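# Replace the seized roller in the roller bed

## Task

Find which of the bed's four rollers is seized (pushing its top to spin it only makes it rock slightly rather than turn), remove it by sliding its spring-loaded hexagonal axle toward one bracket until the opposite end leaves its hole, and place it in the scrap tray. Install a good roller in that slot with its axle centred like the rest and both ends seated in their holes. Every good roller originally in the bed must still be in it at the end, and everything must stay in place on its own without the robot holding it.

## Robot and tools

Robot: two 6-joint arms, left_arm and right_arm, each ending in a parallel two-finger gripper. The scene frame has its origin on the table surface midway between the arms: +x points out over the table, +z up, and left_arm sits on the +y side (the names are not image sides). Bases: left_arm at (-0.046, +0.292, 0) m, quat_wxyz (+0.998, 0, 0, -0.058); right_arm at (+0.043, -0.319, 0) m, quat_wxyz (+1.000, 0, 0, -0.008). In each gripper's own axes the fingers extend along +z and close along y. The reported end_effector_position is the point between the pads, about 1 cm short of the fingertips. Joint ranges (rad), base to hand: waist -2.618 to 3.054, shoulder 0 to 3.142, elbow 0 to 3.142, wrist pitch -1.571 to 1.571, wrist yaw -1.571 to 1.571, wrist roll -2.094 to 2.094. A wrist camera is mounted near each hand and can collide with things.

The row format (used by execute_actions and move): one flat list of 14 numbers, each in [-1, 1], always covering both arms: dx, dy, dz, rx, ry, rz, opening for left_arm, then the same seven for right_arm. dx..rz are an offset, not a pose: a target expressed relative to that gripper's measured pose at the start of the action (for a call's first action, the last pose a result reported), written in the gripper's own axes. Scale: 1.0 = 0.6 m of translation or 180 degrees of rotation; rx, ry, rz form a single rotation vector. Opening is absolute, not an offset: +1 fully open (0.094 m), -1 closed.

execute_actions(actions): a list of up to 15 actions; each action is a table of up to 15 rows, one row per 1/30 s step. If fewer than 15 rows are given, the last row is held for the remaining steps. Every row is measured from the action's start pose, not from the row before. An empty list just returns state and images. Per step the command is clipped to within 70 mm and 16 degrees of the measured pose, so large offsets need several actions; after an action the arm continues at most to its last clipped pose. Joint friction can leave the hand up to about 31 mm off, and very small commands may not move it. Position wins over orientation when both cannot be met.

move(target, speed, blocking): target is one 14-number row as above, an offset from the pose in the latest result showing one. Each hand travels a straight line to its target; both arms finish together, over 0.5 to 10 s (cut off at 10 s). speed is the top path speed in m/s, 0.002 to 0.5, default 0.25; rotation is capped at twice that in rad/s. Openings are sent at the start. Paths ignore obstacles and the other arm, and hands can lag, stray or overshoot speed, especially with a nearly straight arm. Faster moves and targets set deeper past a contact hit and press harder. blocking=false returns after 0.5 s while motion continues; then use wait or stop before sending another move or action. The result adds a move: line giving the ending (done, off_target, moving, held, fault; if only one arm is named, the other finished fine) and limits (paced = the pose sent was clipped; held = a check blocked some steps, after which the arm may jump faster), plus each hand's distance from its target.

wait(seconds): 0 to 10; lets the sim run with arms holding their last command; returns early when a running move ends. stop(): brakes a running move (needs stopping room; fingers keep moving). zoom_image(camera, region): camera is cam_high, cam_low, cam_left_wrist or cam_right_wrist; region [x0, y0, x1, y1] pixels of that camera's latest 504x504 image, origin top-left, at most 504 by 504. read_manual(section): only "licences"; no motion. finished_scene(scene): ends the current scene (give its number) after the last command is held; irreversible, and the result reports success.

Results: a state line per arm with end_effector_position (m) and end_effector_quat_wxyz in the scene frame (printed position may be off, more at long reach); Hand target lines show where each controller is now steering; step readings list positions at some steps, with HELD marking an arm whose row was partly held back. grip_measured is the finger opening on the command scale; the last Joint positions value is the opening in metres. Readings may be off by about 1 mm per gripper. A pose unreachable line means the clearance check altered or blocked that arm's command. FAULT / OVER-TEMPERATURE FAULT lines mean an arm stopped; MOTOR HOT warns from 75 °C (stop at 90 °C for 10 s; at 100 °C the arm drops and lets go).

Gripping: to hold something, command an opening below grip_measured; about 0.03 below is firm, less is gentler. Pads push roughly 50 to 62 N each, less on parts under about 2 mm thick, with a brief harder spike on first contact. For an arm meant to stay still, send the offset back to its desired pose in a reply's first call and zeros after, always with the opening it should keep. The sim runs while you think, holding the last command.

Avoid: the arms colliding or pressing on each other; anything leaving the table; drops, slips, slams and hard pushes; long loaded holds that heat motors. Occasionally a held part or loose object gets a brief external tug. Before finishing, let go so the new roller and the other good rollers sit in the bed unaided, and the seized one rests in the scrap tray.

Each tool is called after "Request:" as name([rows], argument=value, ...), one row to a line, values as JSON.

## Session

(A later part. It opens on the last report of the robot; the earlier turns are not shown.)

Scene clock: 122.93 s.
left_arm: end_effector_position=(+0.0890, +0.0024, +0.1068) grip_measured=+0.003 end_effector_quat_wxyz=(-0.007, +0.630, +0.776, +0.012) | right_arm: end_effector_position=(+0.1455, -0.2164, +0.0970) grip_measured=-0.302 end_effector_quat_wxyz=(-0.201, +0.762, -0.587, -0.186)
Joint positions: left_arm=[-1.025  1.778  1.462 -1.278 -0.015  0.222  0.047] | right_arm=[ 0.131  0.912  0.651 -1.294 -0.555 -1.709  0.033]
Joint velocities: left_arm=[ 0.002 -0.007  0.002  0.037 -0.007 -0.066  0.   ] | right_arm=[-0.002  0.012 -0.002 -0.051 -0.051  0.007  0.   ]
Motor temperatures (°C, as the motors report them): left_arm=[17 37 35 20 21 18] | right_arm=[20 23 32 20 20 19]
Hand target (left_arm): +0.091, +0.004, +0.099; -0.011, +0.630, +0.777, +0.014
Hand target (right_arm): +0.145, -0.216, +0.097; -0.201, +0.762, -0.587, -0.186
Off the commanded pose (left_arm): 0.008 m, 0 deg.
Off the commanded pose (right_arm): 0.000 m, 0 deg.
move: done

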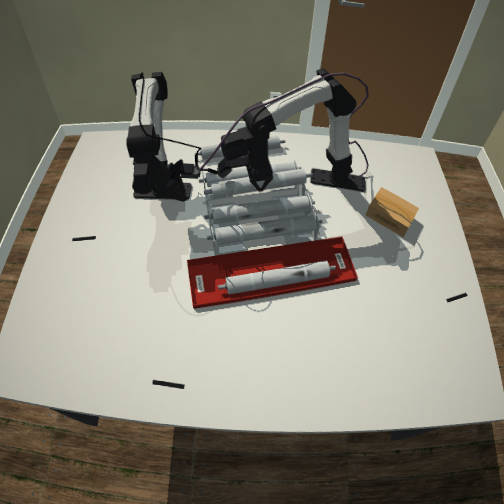

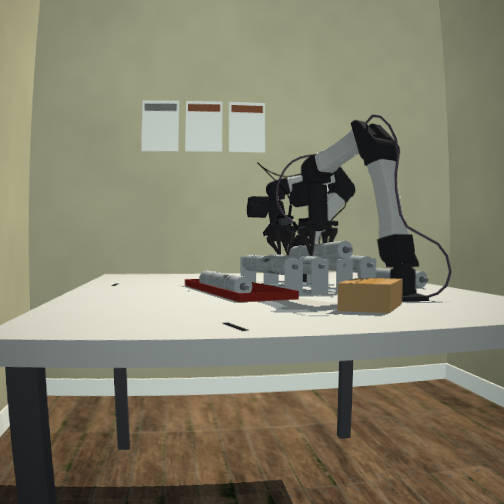

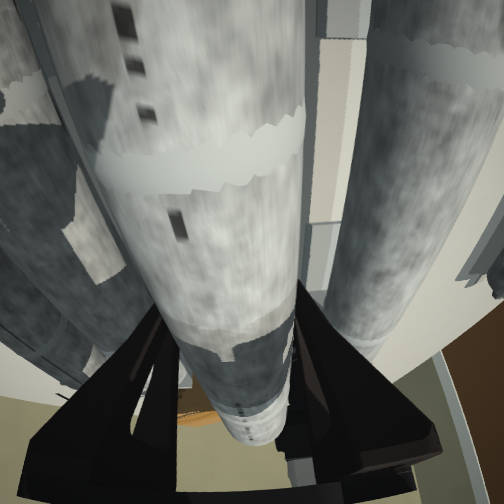

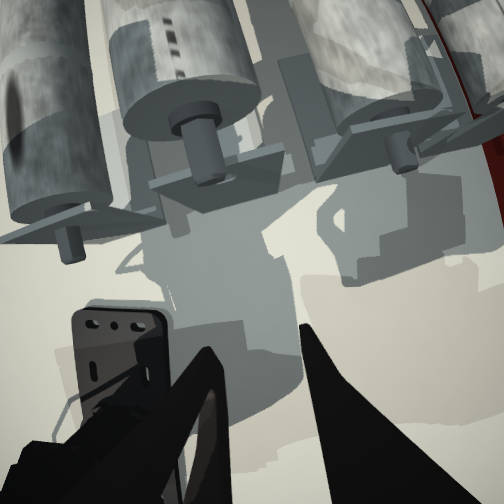

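Too far +y; shift -y ~1.3cm.

Request:
move(target=[-0.035,0,-0.01,0,0,0,-0.2, 0,0,0,0,0,0,-0.3], speed=0.03)

Request:
move(target=[0,0,0.03,0,0,0,-0.2, 0,0,0,0,0,0,-0.3], speed=0.03)

Request:
zoom_image(camera="cam_high", region=[170,120,370,270])

Scene clock: 126.70 s.
left_arm: end_effector_position=(+0.0940, -0.0084, +0.1033) grip_measured=+0.003 end_effector_quat_wxyz=(-0.021, +0.630, +0.776, +0.019) | right_arm: end_effector_position=(+0.1455, -0.2164, +0.0970) grip_measured=-0.302 end_effector_quat_wxyz=(-0.201, +0.762, -0.587, -0.186)
Joint positions: left_arm=[-1.025  1.854  1.541 -1.312 -0.015  0.221  0.047] | right_arm=[ 0.131  0.912  0.651 -1.294 -0.555 -1.709  0.033]
Joint velocities: left_arm=[-0.002  0.007 -0.002  0.051 -0.037  0.066  0.   ] | right_arm=[-0.012  0.002  0.012 -0.022 -0.007 -0.007  0.   ]
Motor temperatures (°C, as the motors report them): left_arm=[17 37 35 20 21 18] | right_arm=[20 23 32 20 20 19]
Hand target (left_arm): +0.093, -0.018, +0.112; -0.007, +0.631, +0.776, +0.011
Hand target (right_arm): +0.145, -0.216, +0.097; -0.201, +0.762, -0.587, -0.186
Off the commanded pose (left_arm): 0.013 m, 2 deg.
Off the commanded pose (right_arm): 0.000 m, 0 deg.
move: off_target (left_arm)

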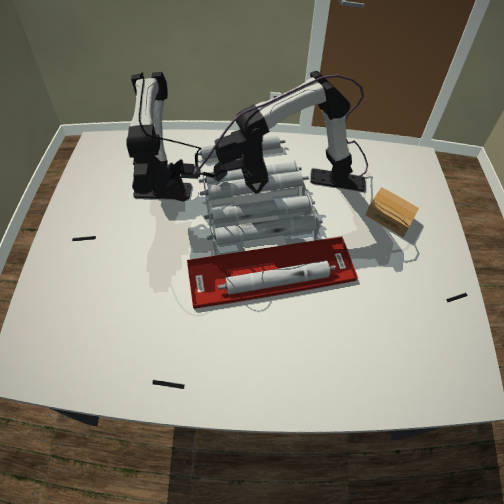

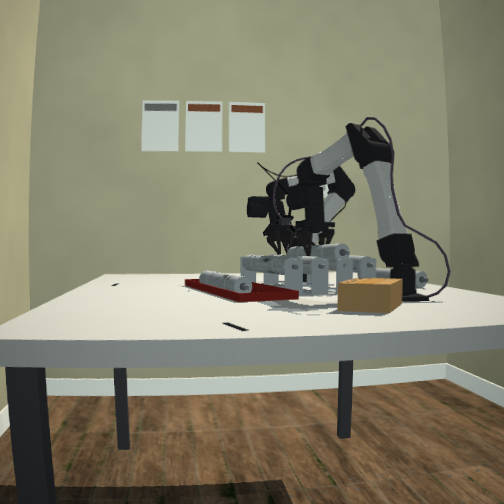

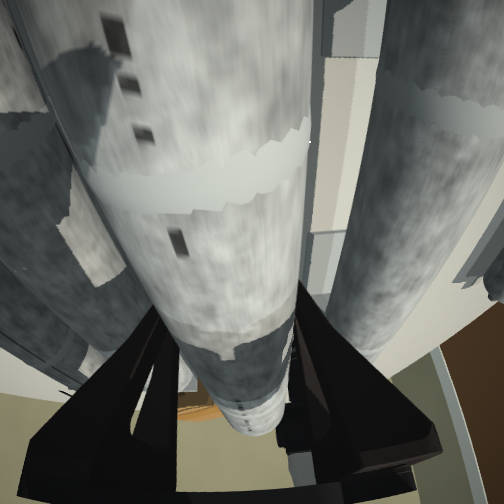

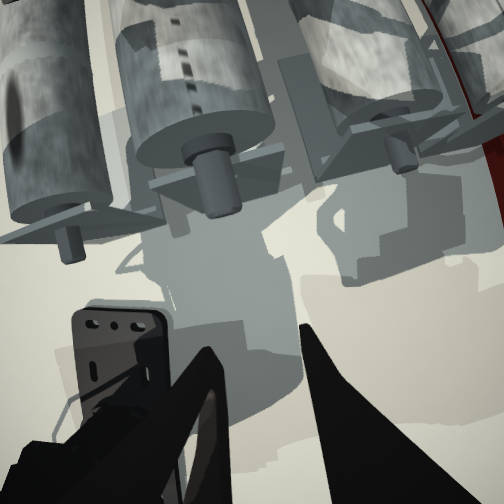

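Scene clock: 127.53 s.
left_arm: end_effector_position=(+0.0937, -0.0079, +0.0962) grip_measured=+0.003 end_effector_quat_wxyz=(-0.019, +0.630, +0.776, +0.018) | right_arm: end_effector_position=(+0.1455, -0.2164, +0.0970) grip_measured=-0.302 end_effector_quat_wxyz=(-0.201, +0.762, -0.587, -0.186)
Joint positions: left_arm=[-1.025  1.849  1.507 -1.278 -0.015  0.221  0.047] | right_arm=[ 0.131  0.912  0.651 -1.294 -0.555 -1.709  0.033]
Joint velocities: left_arm=[-0.017 -0.007  0.022 -0.007 -0.022 -0.007 -0.   ] | right_arm=[-0.012  0.002 -0.002  0.051 -0.081 -0.095 -0.001]
Motor temperatures (°C, as the motors report them): left_arm=[17 37 35 20 21 18] | right_arm=[20 23 32 20 20 19]
Hand target (left_arm): +0.094, -0.007, +0.086; -0.021, +0.630, +0.776, +0.019
Hand target (right_arm): +0.145, -0.216, +0.097; -0.201, +0.762, -0.587, -0.186
Off the commanded pose (left_arm): 0.011 m, 0 deg.
Off the commanded pose (right_arm): 0.000 m, 0 deg.
move: off_target (left_arm)

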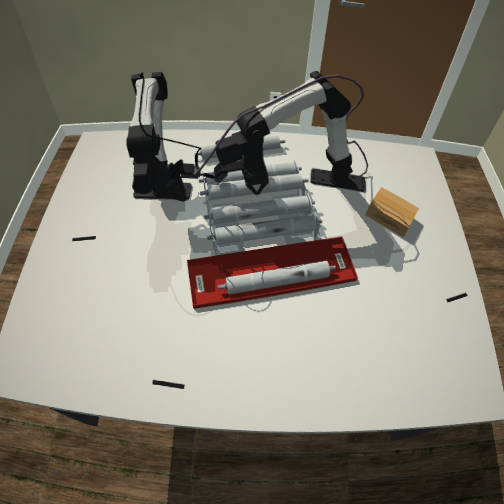

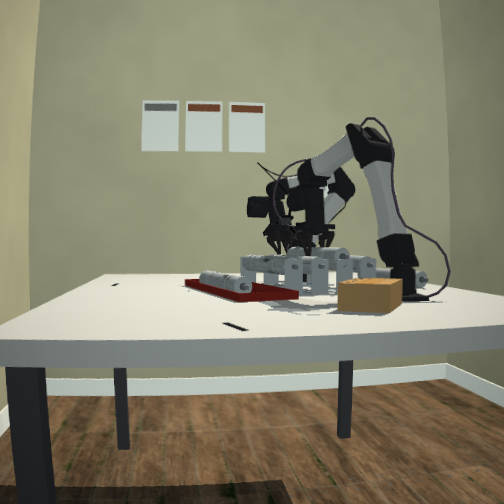

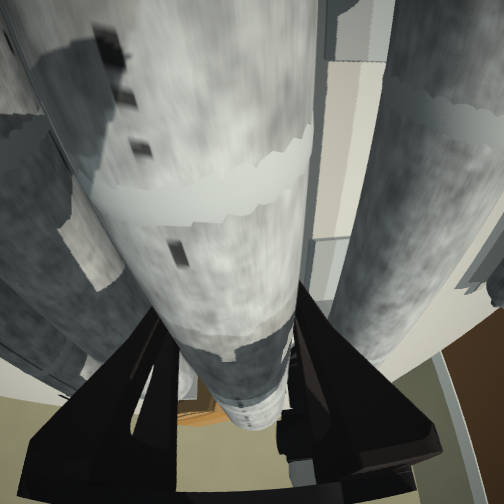

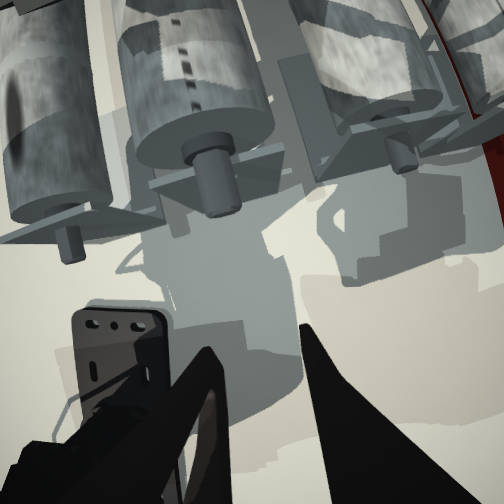

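Region (170, 120, 370, 270) of cam_high's 504x504 image, scaled by 2.520, with more detail than that image has; it fills the top 378 rows of this view, and the rest is white.

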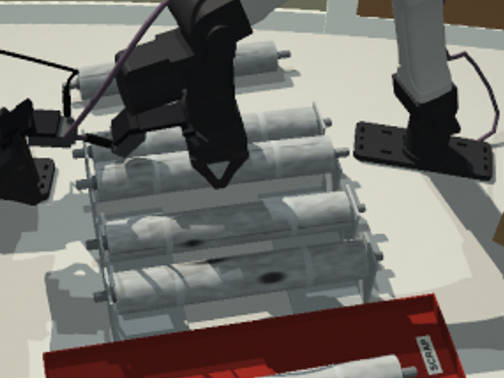

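Request:
execute_actions([
  [[0,0,0,0,0,0,0.4,0,0,0,0,0,0,-0.3]],
  [[0,0,-0.05,0,0,0,0.4,0,0,0,0,0,0,-0.3]],
  [[0.15,0,0,0,0,0,0.4,0,0,0,0,0,0,-0.3]],
  [[0.03,0,0,0,0,0,0.4,0,0,0,0,0,0,-0.3]],
])

Scene clock: 139.93 s.
left_arm: end_effector_position=(+0.0724, +0.0818, +0.1399) grip_measured=+0.399 end_effector_quat_wxyz=(+0.001, +0.628, +0.778, +0.007) | right_arm: end_effector_position=(+0.1455, -0.2164, +0.0970) grip_measured=-0.302 end_effector_quat_wxyz=(-0.201, +0.762, -0.587, -0.186)
Joint positions: left_arm=[-0.951  1.459  1.258 -1.373 -0.015  0.289  0.066] | right_arm=[ 0.131  0.912  0.651 -1.294 -0.555 -1.709  0.033]
Joint velocities: left_arm=[ 0.002 -0.002 -0.027  0.037 -0.037  0.022 -0.   ] | right_arm=[-0.002 -0.012 -0.007  0.022  0.037 -0.022  0.001]
Motor temperatures (°C, as the motors report them): left_arm=[17 37 33 20 21 18] | right_arm=[20 23 32 20 20 19]
Hand target (left_arm): +0.071, +0.090, +0.137; -0.008, +0.628, +0.778, +0.011
Hand target (right_arm): +0.145, -0.216, +0.097; -0.201, +0.762, -0.587, -0.186
Off the commanded pose (left_arm): 0.009 m, 1 deg.
Off the commanded pose (right_arm): 0.000 m, 0 deg.
Step readings (end_effector_position; steps 1 to 15: 1st action; 16 to 30: 2nd action; 31 to 45: 3rd action; 46 to 60: 4th action):
0: left_arm (+0.0937, -0.0079, +0.0962) | right_arm (+0.1455, -0.2164, +0.0970)
1: left_arm (+0.0937, -0.0079, +0.0962) | right_arm (+0.1455, -0.2164, +0.0970)
2: left_arm (+0.0937, -0.0079, +0.0962) | right_arm (+0.1455, -0.2164, +0.0970)
4: left_arm (+0.0937, -0.0079, +0.0962) | right_arm (+0.1455, -0.2164, +0.0970)
8: left_arm (+0.0937, -0.0079, +0.0962) | right_arm (+0.1455, -0.2164, +0.0970)
15: left_arm (+0.0937, -0.0079, +0.0962) | right_arm (+0.1455, -0.2164, +0.0970)
16: left_arm (+0.0935, -0.0075, +0.0994) | right_arm (+0.1455, -0.2164, +0.0970)
17: left_arm (+0.0941, -0.0088, +0.1046) | right_arm (+0.1455, -0.2164, +0.0970)
19: left_arm (+0.0970, -0.0150, +0.1166) | right_arm (+0.1455, -0.2164, +0.0970)
23: left_arm (+0.0978, -0.0167, +0.1241) | right_arm (+0.1455, -0.2164, +0.0970)
30: left_arm (+0.0955, -0.0119, +0.1243) | right_arm (+0.1455, -0.2164, +0.0970)
31: left_arm (+0.0948, -0.0082, +0.1219) | right_arm (+0.1455, -0.2164, +0.0970)
32: left_arm (+0.0897, +0.0074, +0.1184) | right_arm (+0.1455, -0.2164, +0.0970)
34: left_arm (+0.0786, +0.0462, +0.1183) | right_arm (+0.1455, -0.2164, +0.0970)
38: left_arm (+0.0748, +0.0724, +0.1340) | right_arm (+0.1455, -0.2164, +0.0970)
45: left_arm (+0.0752, +0.0722, +0.1359) | right_arm (+0.1455, -0.2164, +0.0970)
46: left_arm (+0.0751, +0.0729, +0.1358) | right_arm (+0.1455, -0.2164, +0.0970)
47: left_arm (+0.0741, +0.0757, +0.1357) | right_arm (+0.1455, -0.2164, +0.0970)
49: left_arm (+0.0724, +0.0806, +0.1374) | right_arm (+0.1455, -0.2164, +0.0970)
53: left_arm (+0.0724, +0.0818, +0.1399) | right_arm (+0.1455, -0.2164, +0.0970)
60: end_effector_position above

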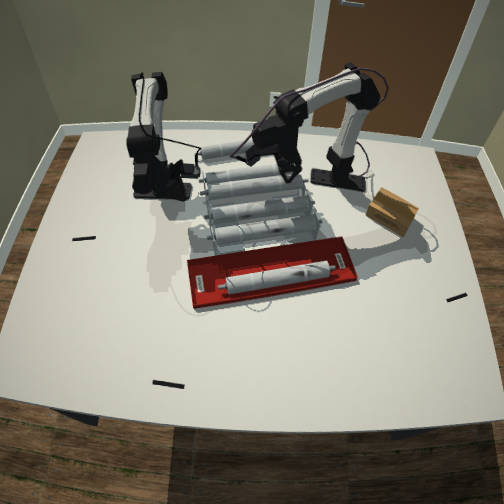

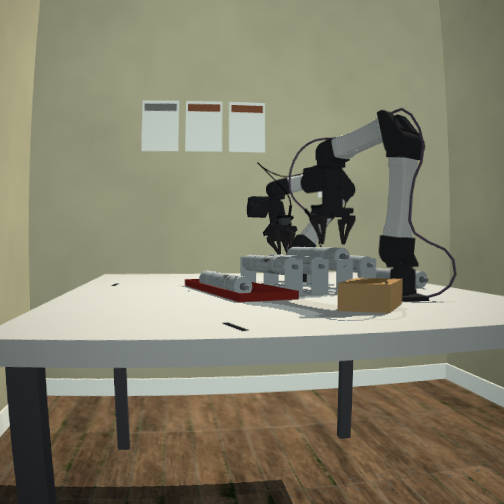

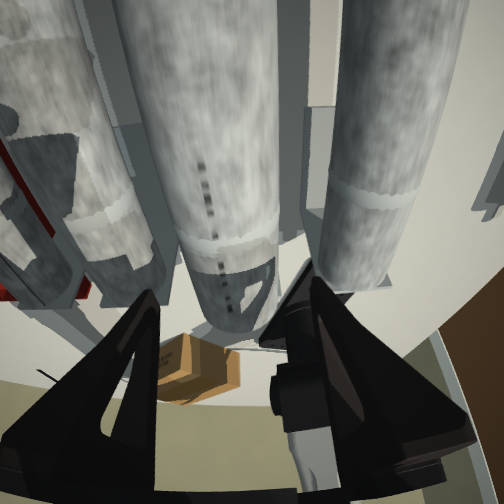

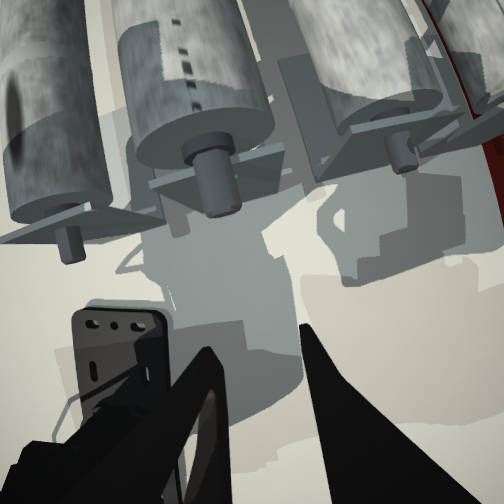

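Request:
move(target=[0,0,0.08,0,0,0,0.4,-0.08,0.03,0.045,0,0,0,-0.3], speed=0.05)

Request:
execute_actions([
  [[0,0,0,0,0,0,-0.2,0,0,0,0,0,0,-0.3]],
])

Scene clock: 144.23 s.
left_arm: end_effector_position=(+0.0736, +0.0796, +0.0989) grip_measured=+0.399 end_effector_quat_wxyz=(+0.009, +0.628, +0.778, +0.004) | right_arm: end_effector_position=(+0.1163, -0.1738, +0.1026) grip_measured=-0.302 end_effector_quat_wxyz=(-0.191, +0.762, -0.594, -0.175)
Joint positions: left_arm=[-0.951  1.459  1.095 -1.193 -0.015  0.289  0.066] | right_arm=[ 0.654  0.756  0.625 -1.142 -0.439 -1.112  0.033]
Joint velocities: left_arm=[-0.002 -0.012  0.002  0.037 -0.081  0.095 -0.   ] | right_arm=[ 0.007 -0.012  0.007 -0.051 -0.037 -0.007  0.001]
Motor temperatures (°C, as the motors report them): left_arm=[17 36 33 20 20 18] | right_arm=[20 23 32 21 20 19]
Hand target (left_arm): +0.073, +0.083, +0.092; +0.001, +0.628, +0.778, +0.007
Hand target (right_arm): +0.113, -0.169, +0.096; -0.196, +0.763, -0.587, -0.187
Off the commanded pose (left_arm): 0.007 m, 1 deg.
Off the commanded pose (right_arm): 0.009 m, 2 deg.
move: done

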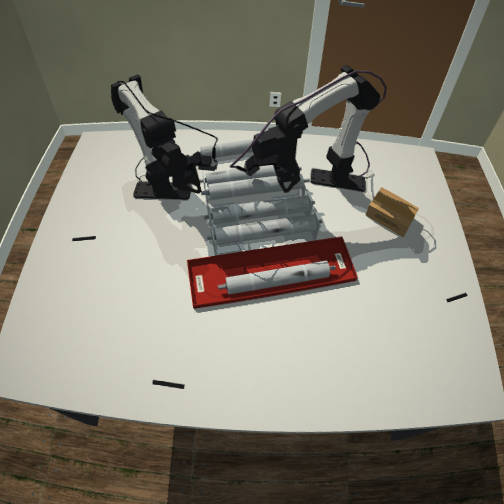

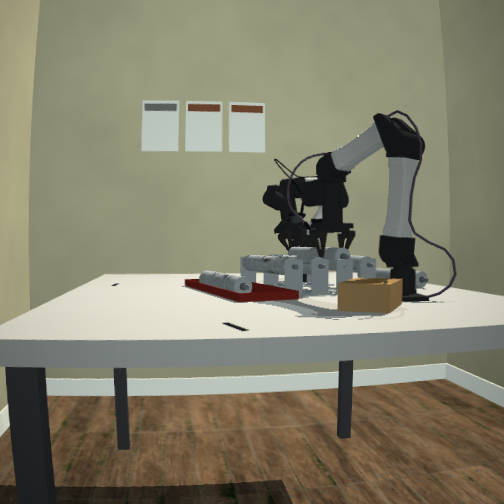

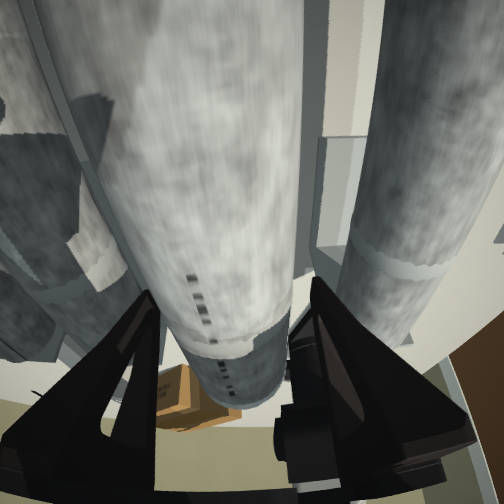

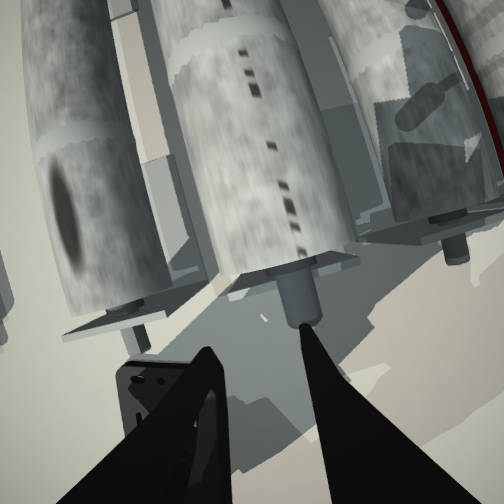

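Scene clock: 144.73 s.
left_arm: end_effector_position=(+0.0740, +0.0797, +0.0989) grip_measured=+0.003 end_effector_quat_wxyz=(+0.010, +0.627, +0.779, +0.005) | right_arm: end_effector_position=(+0.1164, -0.1739, +0.1026) grip_measured=-0.302 end_effector_quat_wxyz=(-0.191, +0.762, -0.594, -0.175)
Joint positions: left_arm=[-0.951  1.459  1.095 -1.192 -0.017  0.287  0.047] | right_arm=[ 0.654  0.756  0.625 -1.142 -0.438 -1.112  0.033]
Joint velocities: left_arm=[-0.027 -0.012 -0.012  0.037 -0.022 -0.022 -0.   ] | right_arm=[-0.012 -0.002 -0.007 -0.007  0.051 -0.007 -0.001]
Motor temperatures (°C, as the motors report them): left_arm=[17 36 33 20 20 18] | right_arm=[20 23 32 21 20 19]
Hand target (left_arm): +0.074, +0.080, +0.099; +0.009, +0.628, +0.778, +0.004
Hand target (right_arm): +0.116, -0.174, +0.103; -0.191, +0.762, -0.594, -0.175
Off the commanded pose (left_arm): 0.000 m, 0 deg.
Off the commanded pose (right_arm): 0.000 m, 0 deg.
Step readings (end_effector_position):
0: left_arm (+0.0736, +0.0796, +0.0989) | right_arm (+0.1163, -0.1738, +0.1026)
1: left_arm (+0.0736, +0.0796, +0.0989) | right_arm (+0.1164, -0.1739, +0.1026)
2: left_arm (+0.0740, +0.0797, +0.0989) | right_arm (+0.1164, -0.1739, +0.1026)
4: left_arm (+0.0740, +0.0797, +0.0989) | right_arm (+0.1164, -0.1739, +0.1026)
8: left_arm (+0.0740, +0.0797, +0.0989) | right_arm (+0.1164, -0.1739, +0.1026)
15: end_effector_position above

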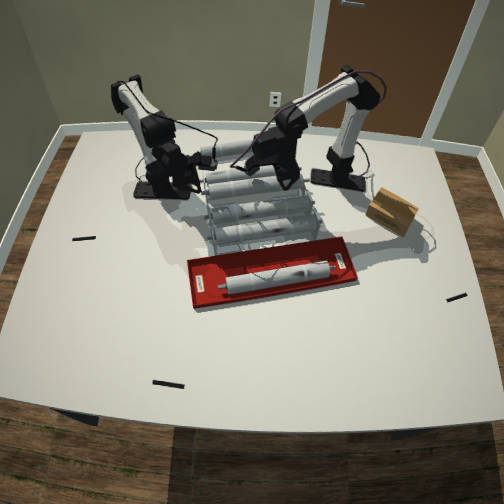

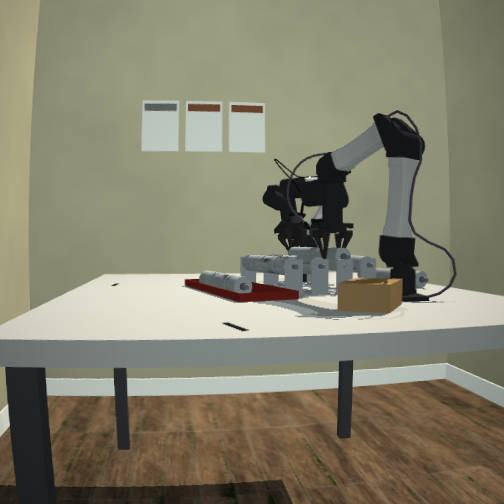

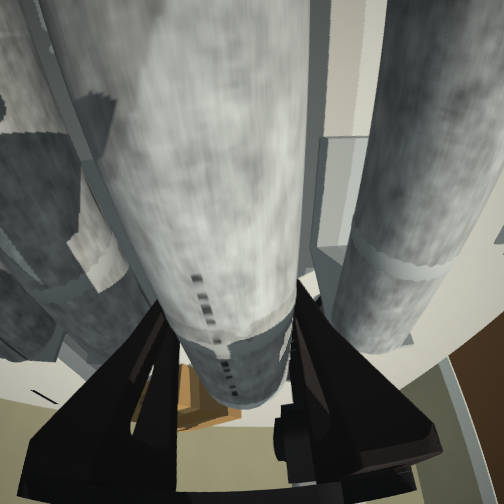

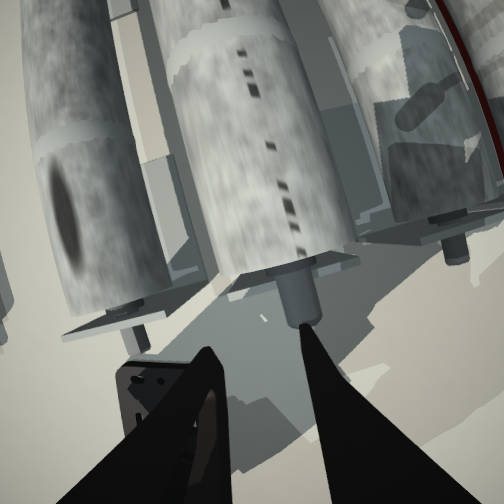

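Request:
move(target=[0,0,0,0,0,0,-0.2,0,-0.035,0,0,0,0,-0.3], speed=0.03)

Request:
move(target=[0,0,0,0,0,0,-0.2,-0.03,0,0.035,0,0,0,-0.3], speed=0.03)

Scene clock: 147.50 s.
left_arm: end_effector_position=(+0.0740, +0.0797, +0.0989) grip_measured=+0.003 end_effector_quat_wxyz=(+0.010, +0.627, +0.779, +0.005) | right_arm: end_effector_position=(+0.1280, -0.1735, +0.0978) grip_measured=-0.302 end_effector_quat_wxyz=(-0.177, +0.761, -0.598, -0.180)
Joint positions: left_arm=[-0.951  1.459  1.095 -1.192 -0.017  0.287  0.047] | right_arm=[ 0.592  0.846  0.64  -1.125 -0.456 -1.177  0.033]
Joint velocities: left_arm=[ 0.007 -0.012 -0.017 -0.051 -0.007 -0.007  0.001] | right_arm=[-0.012 -0.012  0.022 -0.022  0.007 -0.007 -0.   ]
Motor temperatures (°C, as the motors report them): left_arm=[17 36 33 20 20 18] | right_arm=[20 23 32 21 20 19]
Hand target (left_arm): +0.074, +0.080, +0.099; +0.010, +0.627, +0.779, +0.005
Hand target (right_arm): +0.136, -0.169, +0.105; -0.192, +0.761, -0.594, -0.175
Off the commanded pose (left_arm): 0.000 m, 0 deg.
Off the commanded pose (right_arm): 0.012 m, 2 deg.
move: off_target (right_arm)

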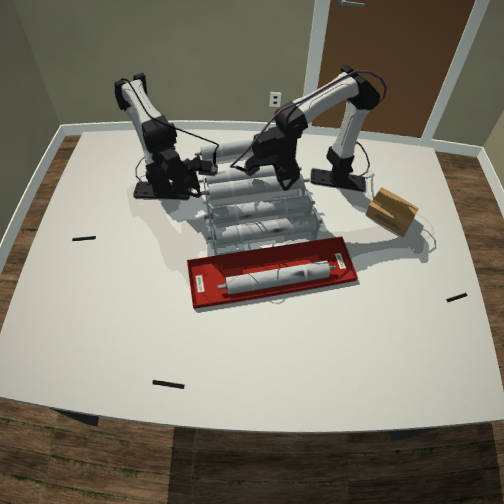

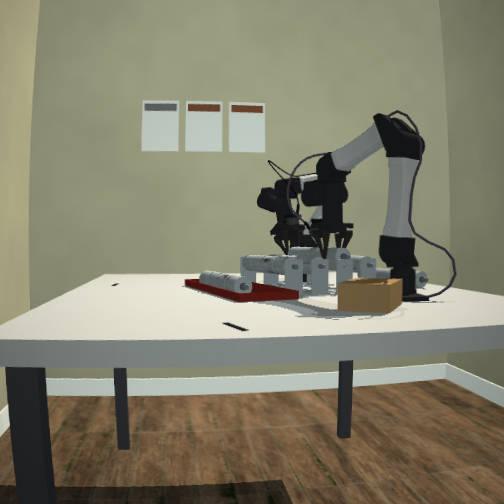

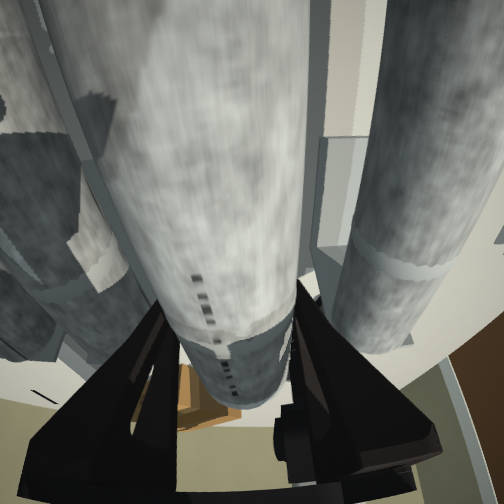

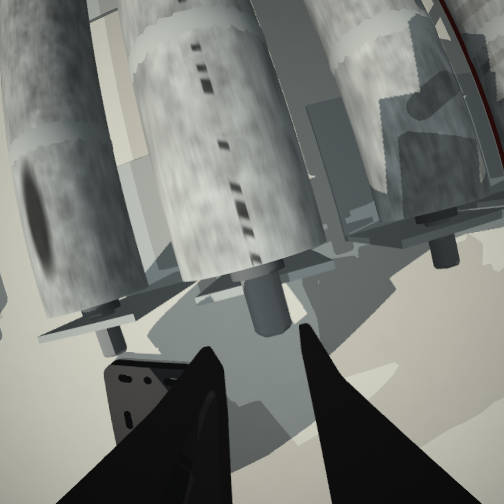

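Scene clock: 148.80 s.
left_arm: end_effector_position=(+0.0740, +0.0797, +0.0989) grip_measured=+0.003 end_effector_quat_wxyz=(+0.010, +0.627, +0.779, +0.005) | right_arm: end_effector_position=(+0.1235, -0.1500, +0.0994) grip_measured=-0.302 end_effector_quat_wxyz=(-0.186, +0.760, -0.596, -0.178)
Joint positions: left_arm=[-0.951  1.459  1.095 -1.192 -0.017  0.287  0.047] | right_arm=[ 0.771  0.853  0.637 -1.018 -0.406 -0.987  0.033]
Joint velocities: left_arm=[ 0.007 -0.002  0.002  0.022  0.007  0.081 -0.   ] | right_arm=[ 0.017 -0.022  0.007  0.037 -0.037  0.037 -0.   ]
Motor temperatures (°C, as the motors report them): left_arm=[17 35 33 20 20 18] | right_arm=[20 23 32 21 20 19]
Hand target (left_arm): +0.074, +0.080, +0.099; +0.010, +0.627, +0.779, +0.005
Hand target (right_arm): +0.122, -0.150, +0.088; -0.176, +0.761, -0.598, -0.180
Off the commanded pose (left_arm): 0.000 m, 0 deg.
Off the commanded pose (right_arm): 0.011 m, 1 deg.
move: off_target (right_arm)

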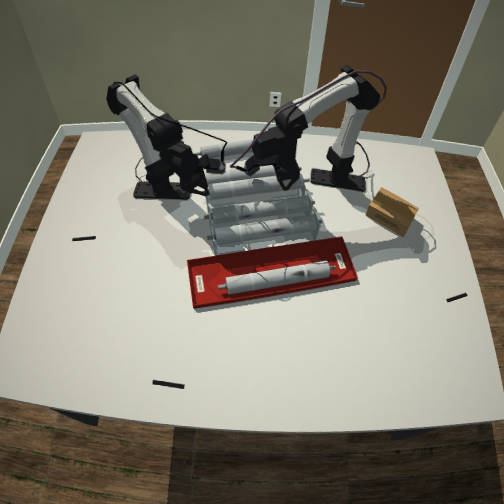

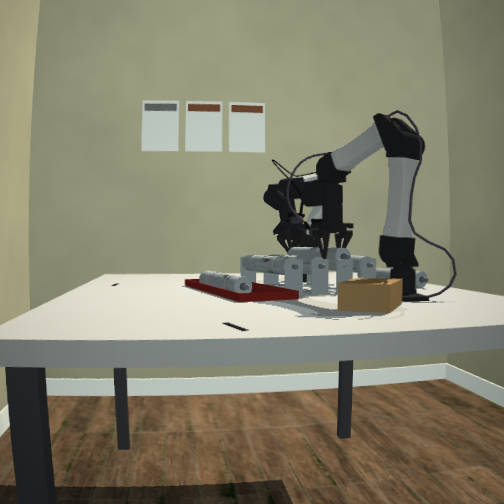

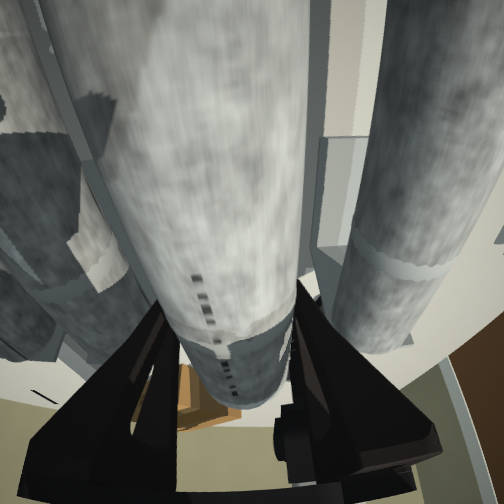

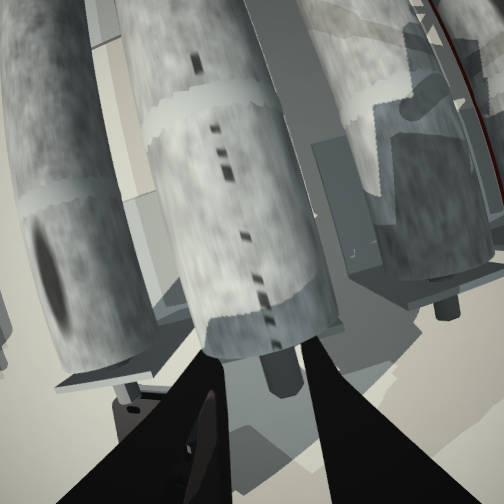

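Request:
execute_actions([
  [[0,0,0,0,0,0,-0.2,0,0,0,0,0,0,-1]],
  [[0,0,0,0,0,0,-0.2,0.07,0,-0.04,0,0,0,-1]],
  [[0,0,0.05,0,-0.03,0,-0.2,0.045,0,-0.025,0,0,0,-1]],
  [[0,0,0.03,0,0,0,-0.2,0.045,0,-0.025,0,0,0,-1]],
])

Scene clock: 152.20 s.
left_arm: end_effector_position=(+0.0780, +0.0719, +0.0564) grip_measured=+0.003 end_effector_quat_wxyz=(+0.054, +0.622, +0.781, -0.023) | right_arm: end_effector_position=(+0.1511, -0.2117, +0.1083) grip_measured=-0.980 end_effector_quat_wxyz=(-0.279, +0.728, -0.579, -0.241)
Joint positions: left_arm=[-0.939  1.431  0.891 -0.913  0.003  0.29   0.047] | right_arm=[-0.071  0.974  0.635 -1.351 -0.747 -1.932  0.001]
Joint velocities: left_arm=[-0.002  0.012  0.012  0.007  0.037  0.037  0.001] | right_arm=[-0.012  0.012 -0.007 -0.125  0.066 -0.198  0.   ]
Motor temperatures (°C, as the motors report them): left_arm=[17 35 33 20 20 18] | right_arm=[20 23 32 21 20 19]
Hand target (left_arm): +0.079, +0.071, +0.049; +0.052, +0.622, +0.781, -0.022
Hand target (right_arm): +0.150, -0.213, +0.111; -0.274, +0.731, -0.575, -0.244
Off the commanded pose (left_arm): 0.007 m, 0 deg.
Off the commanded pose (right_arm): 0.003 m, 1 deg.
Step readings (end_effector_position; steps 1 to 15: 1st action; 16 to 30: 2nd action; 31 to 45: 3rd action; 46 to 60: 4th action):
0: left_arm (+0.0740, +0.0797, +0.0989) | right_arm (+0.1236, -0.1501, +0.0994)
1: left_arm (+0.0739, +0.0797, +0.0989) | right_arm (+0.1240, -0.1500, +0.0994)
2: left_arm (+0.0735, +0.0794, +0.0989) | right_arm (+0.1260, -0.1493, +0.0998)
4: left_arm (+0.0733, +0.0795, +0.0989) | right_arm (+0.1261, -0.1494, +0.0997)
8: left_arm (+0.0733, +0.0795, +0.0989) | right_arm (+0.1261, -0.1494, +0.0997)
15: left_arm (+0.0733, +0.0795, +0.0989) | right_arm (+0.1261, -0.1494, +0.0997)
16: left_arm (+0.0735, +0.0789, +0.0989) | right_arm (+0.1287, -0.1516, +0.1013)
17: left_arm (+0.0747, +0.0770, +0.0990) | right_arm (+0.1328, -0.1568, +0.1030)
19: left_arm (+0.0764, +0.0773, +0.0990) | right_arm (+0.1383, -0.1667, +0.1055)
23: left_arm (+0.0765, +0.0774, +0.0991) | right_arm (+0.1404, -0.1763, +0.1062)
30: left_arm (+0.0766, +0.0771, +0.0989) | right_arm (+0.1405, -0.1810, +0.1059)
31: left_arm (+0.0763, +0.0781, +0.0945) | right_arm (+0.1418, -0.1818, +0.1077)
32: left_arm (+0.0758, +0.0779, +0.0868) | right_arm (+0.1425, -0.1825, +0.1108)
34: left_arm (+0.0758, +0.0764, +0.0746) | right_arm (+0.1423, -0.1821, +0.1148)
38: left_arm (+0.0767, +0.0753, +0.0664) | right_arm (+0.1419, -0.1820, +0.1164)
45: left_arm (+0.0776, +0.0727, +0.0671) | right_arm (+0.1423, -0.1844, +0.1171)
46: left_arm (+0.0775, +0.0729, +0.0656) | right_arm (+0.1429, -0.1849, +0.1191)
47: left_arm (+0.0775, +0.0727, +0.0632) | right_arm (+0.1447, -0.1886, +0.1192)
49: left_arm (+0.0778, +0.0722, +0.0588) | right_arm (+0.1531, -0.2004, +0.1142)
53: left_arm (+0.0780, +0.0719, +0.0564) | right_arm (+0.1548, -0.2096, +0.1092)
60: end_effector_position above

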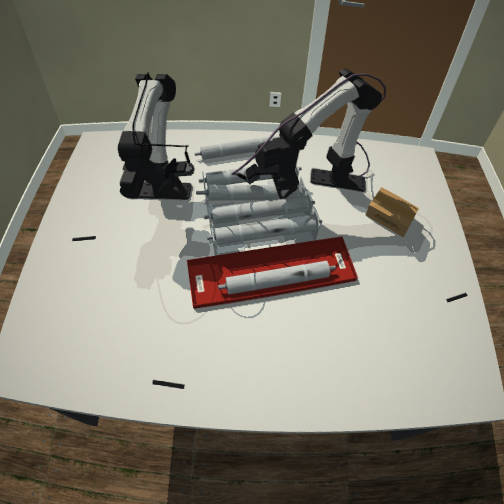

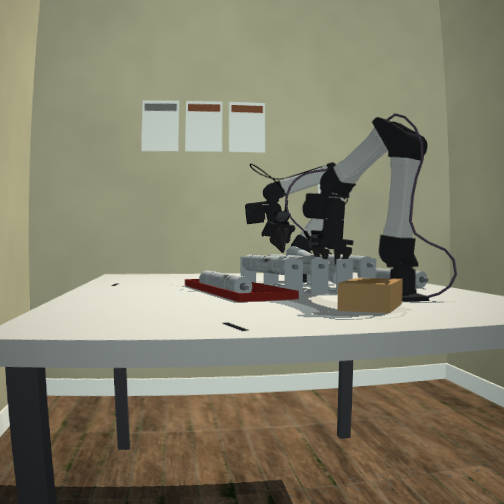

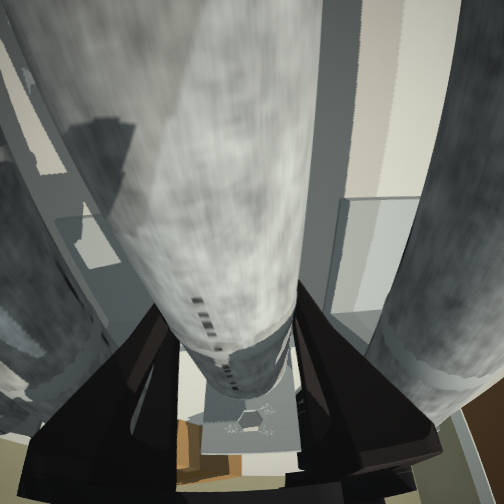

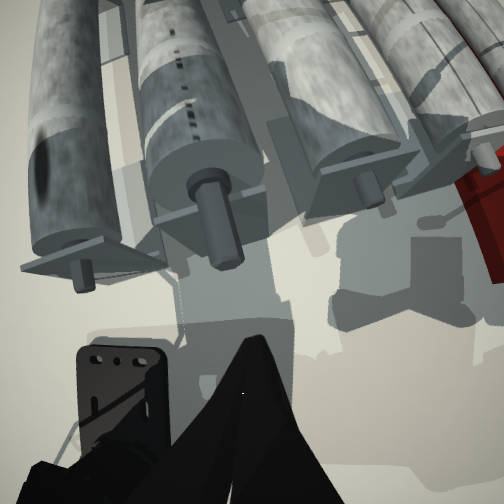

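Too low. Lift slowly (~2.5 cm).

Request:
move(target=[0.01,-0.005,-0.05,0,0.02,0,-0.2,0,0,0,0,0,0,-0.3], speed=0.012)

Scene clock: 156.97 s.
left_arm: end_effector_position=(+0.0760, +0.0731, +0.0746) grip_measured=+0.003 end_effector_quat_wxyz=(+0.042, +0.620, +0.783, -0.017) | right_arm: end_effector_position=(+0.1496, -0.2117, +0.1084) grip_measured=-0.302 end_effector_quat_wxyz=(-0.277, +0.728, -0.578, -0.243)
Joint positions: left_arm=[-0.946  1.431  0.969 -1.02  -0.001  0.277  0.047] | right_arm=[-0.072  0.974  0.635 -1.36  -0.747 -1.938  0.033]
Joint velocities: left_arm=[-0.022  0.012  0.007 -0.051 -0.022 -0.007  0.001] | right_arm=[-0.022 -0.017 -0.002 -0.037  0.022  0.022 -0.   ]
Motor temperatures (°C, as the motors report them): left_arm=[17 34 33 20 20 18] | right_arm=[20 23 32 21 20 19]
Hand target (left_arm): +0.072, +0.079, +0.085; +0.030, +0.622, +0.782, -0.005
Hand target (right_arm): +0.151, -0.212, +0.108; -0.279, +0.728, -0.579, -0.241
Off the commanded pose (left_arm): 0.014 m, 2 deg.
Off the commanded pose (right_arm): 0.002 m, 0 deg.
move: off_target (left_arm)

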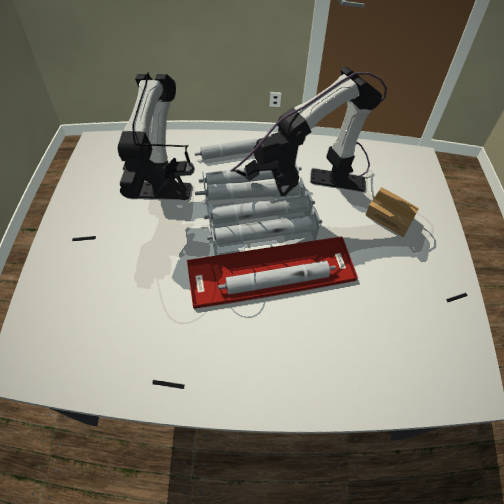

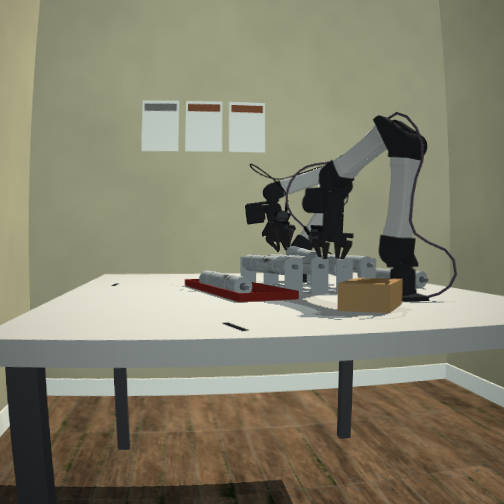

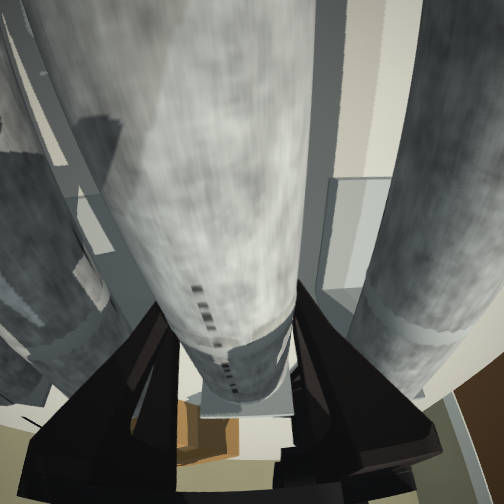

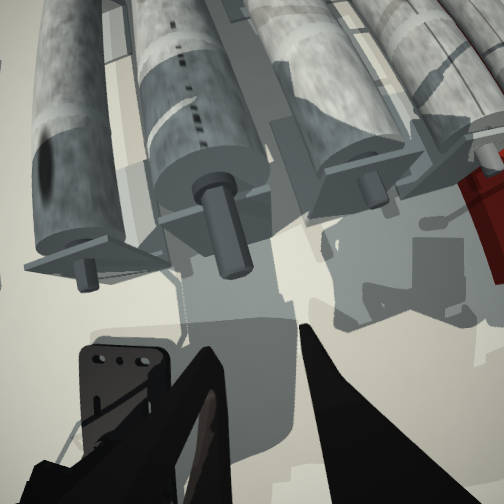

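Request:
move(target=[0.0,-0.005,-0.035,0,0,0,-0.2,0,0,0,0,0,0,-0.3], speed=0.012)

Scene clock: 160.53 s.
left_arm: end_effector_position=(+0.0756, +0.0729, +0.0799) grip_measured=+0.003 end_effector_quat_wxyz=(+0.038, +0.619, +0.784, -0.017) | right_arm: end_effector_position=(+0.1496, -0.2117, +0.1084) grip_measured=-0.302 end_effector_quat_wxyz=(-0.277, +0.728, -0.578, -0.243)
Joint positions: left_arm=[-0.946  1.432  0.992 -1.047  0.002  0.274  0.047] | right_arm=[-0.072  0.974  0.635 -1.36  -0.747 -1.938  0.033]
Joint velocities: left_arm=[-0.017 -0.017  0.007 -0.037 -0.022 -0.081 -0.001] | right_arm=[ 0.002  0.007 -0.012  0.037  0.007 -0.051  0.   ]
Motor temperatures (°C, as the motors report them): left_arm=[17 34 34 20 20 18] | right_arm=[20 23 32 21 20 19]
Hand target (left_arm): +0.072, +0.074, +0.095; +0.042, +0.620, +0.783, -0.017
Hand target (right_arm): +0.150, -0.212, +0.108; -0.277, +0.728, -0.578, -0.243
Off the commanded pose (left_arm): 0.016 m, 0 deg.
Off the commanded pose (right_arm): 0.000 m, 0 deg.
move: off_target (left_arm)

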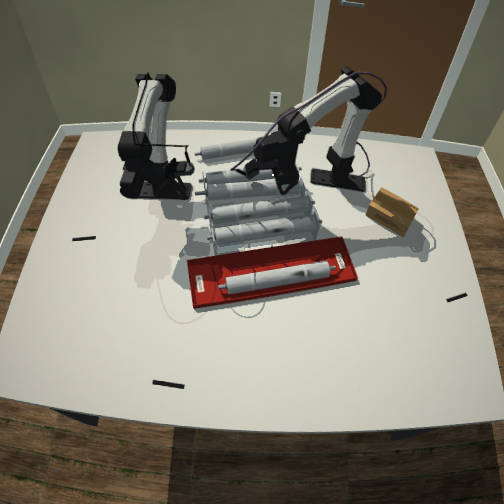

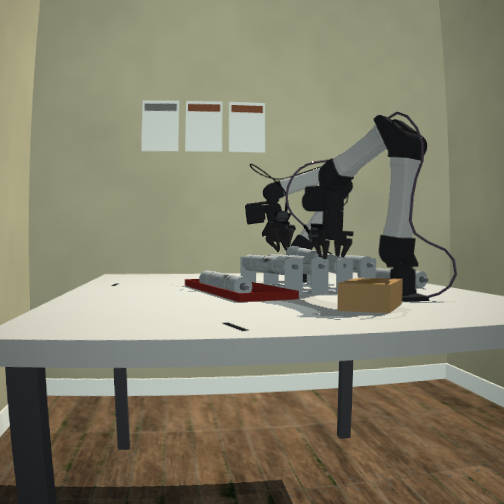

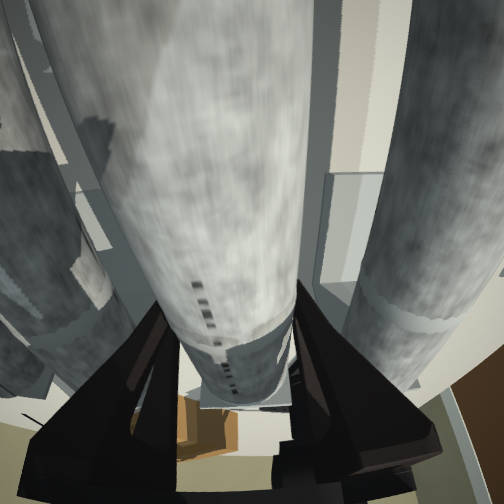

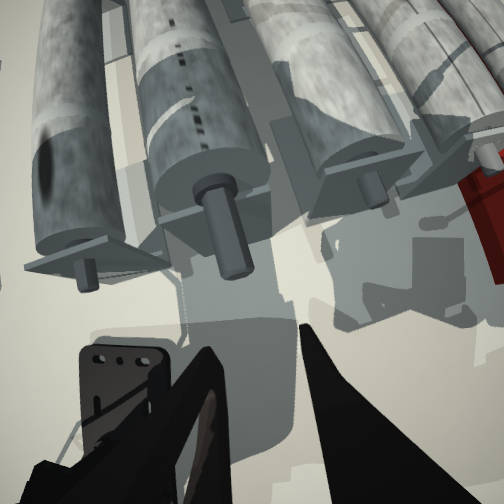

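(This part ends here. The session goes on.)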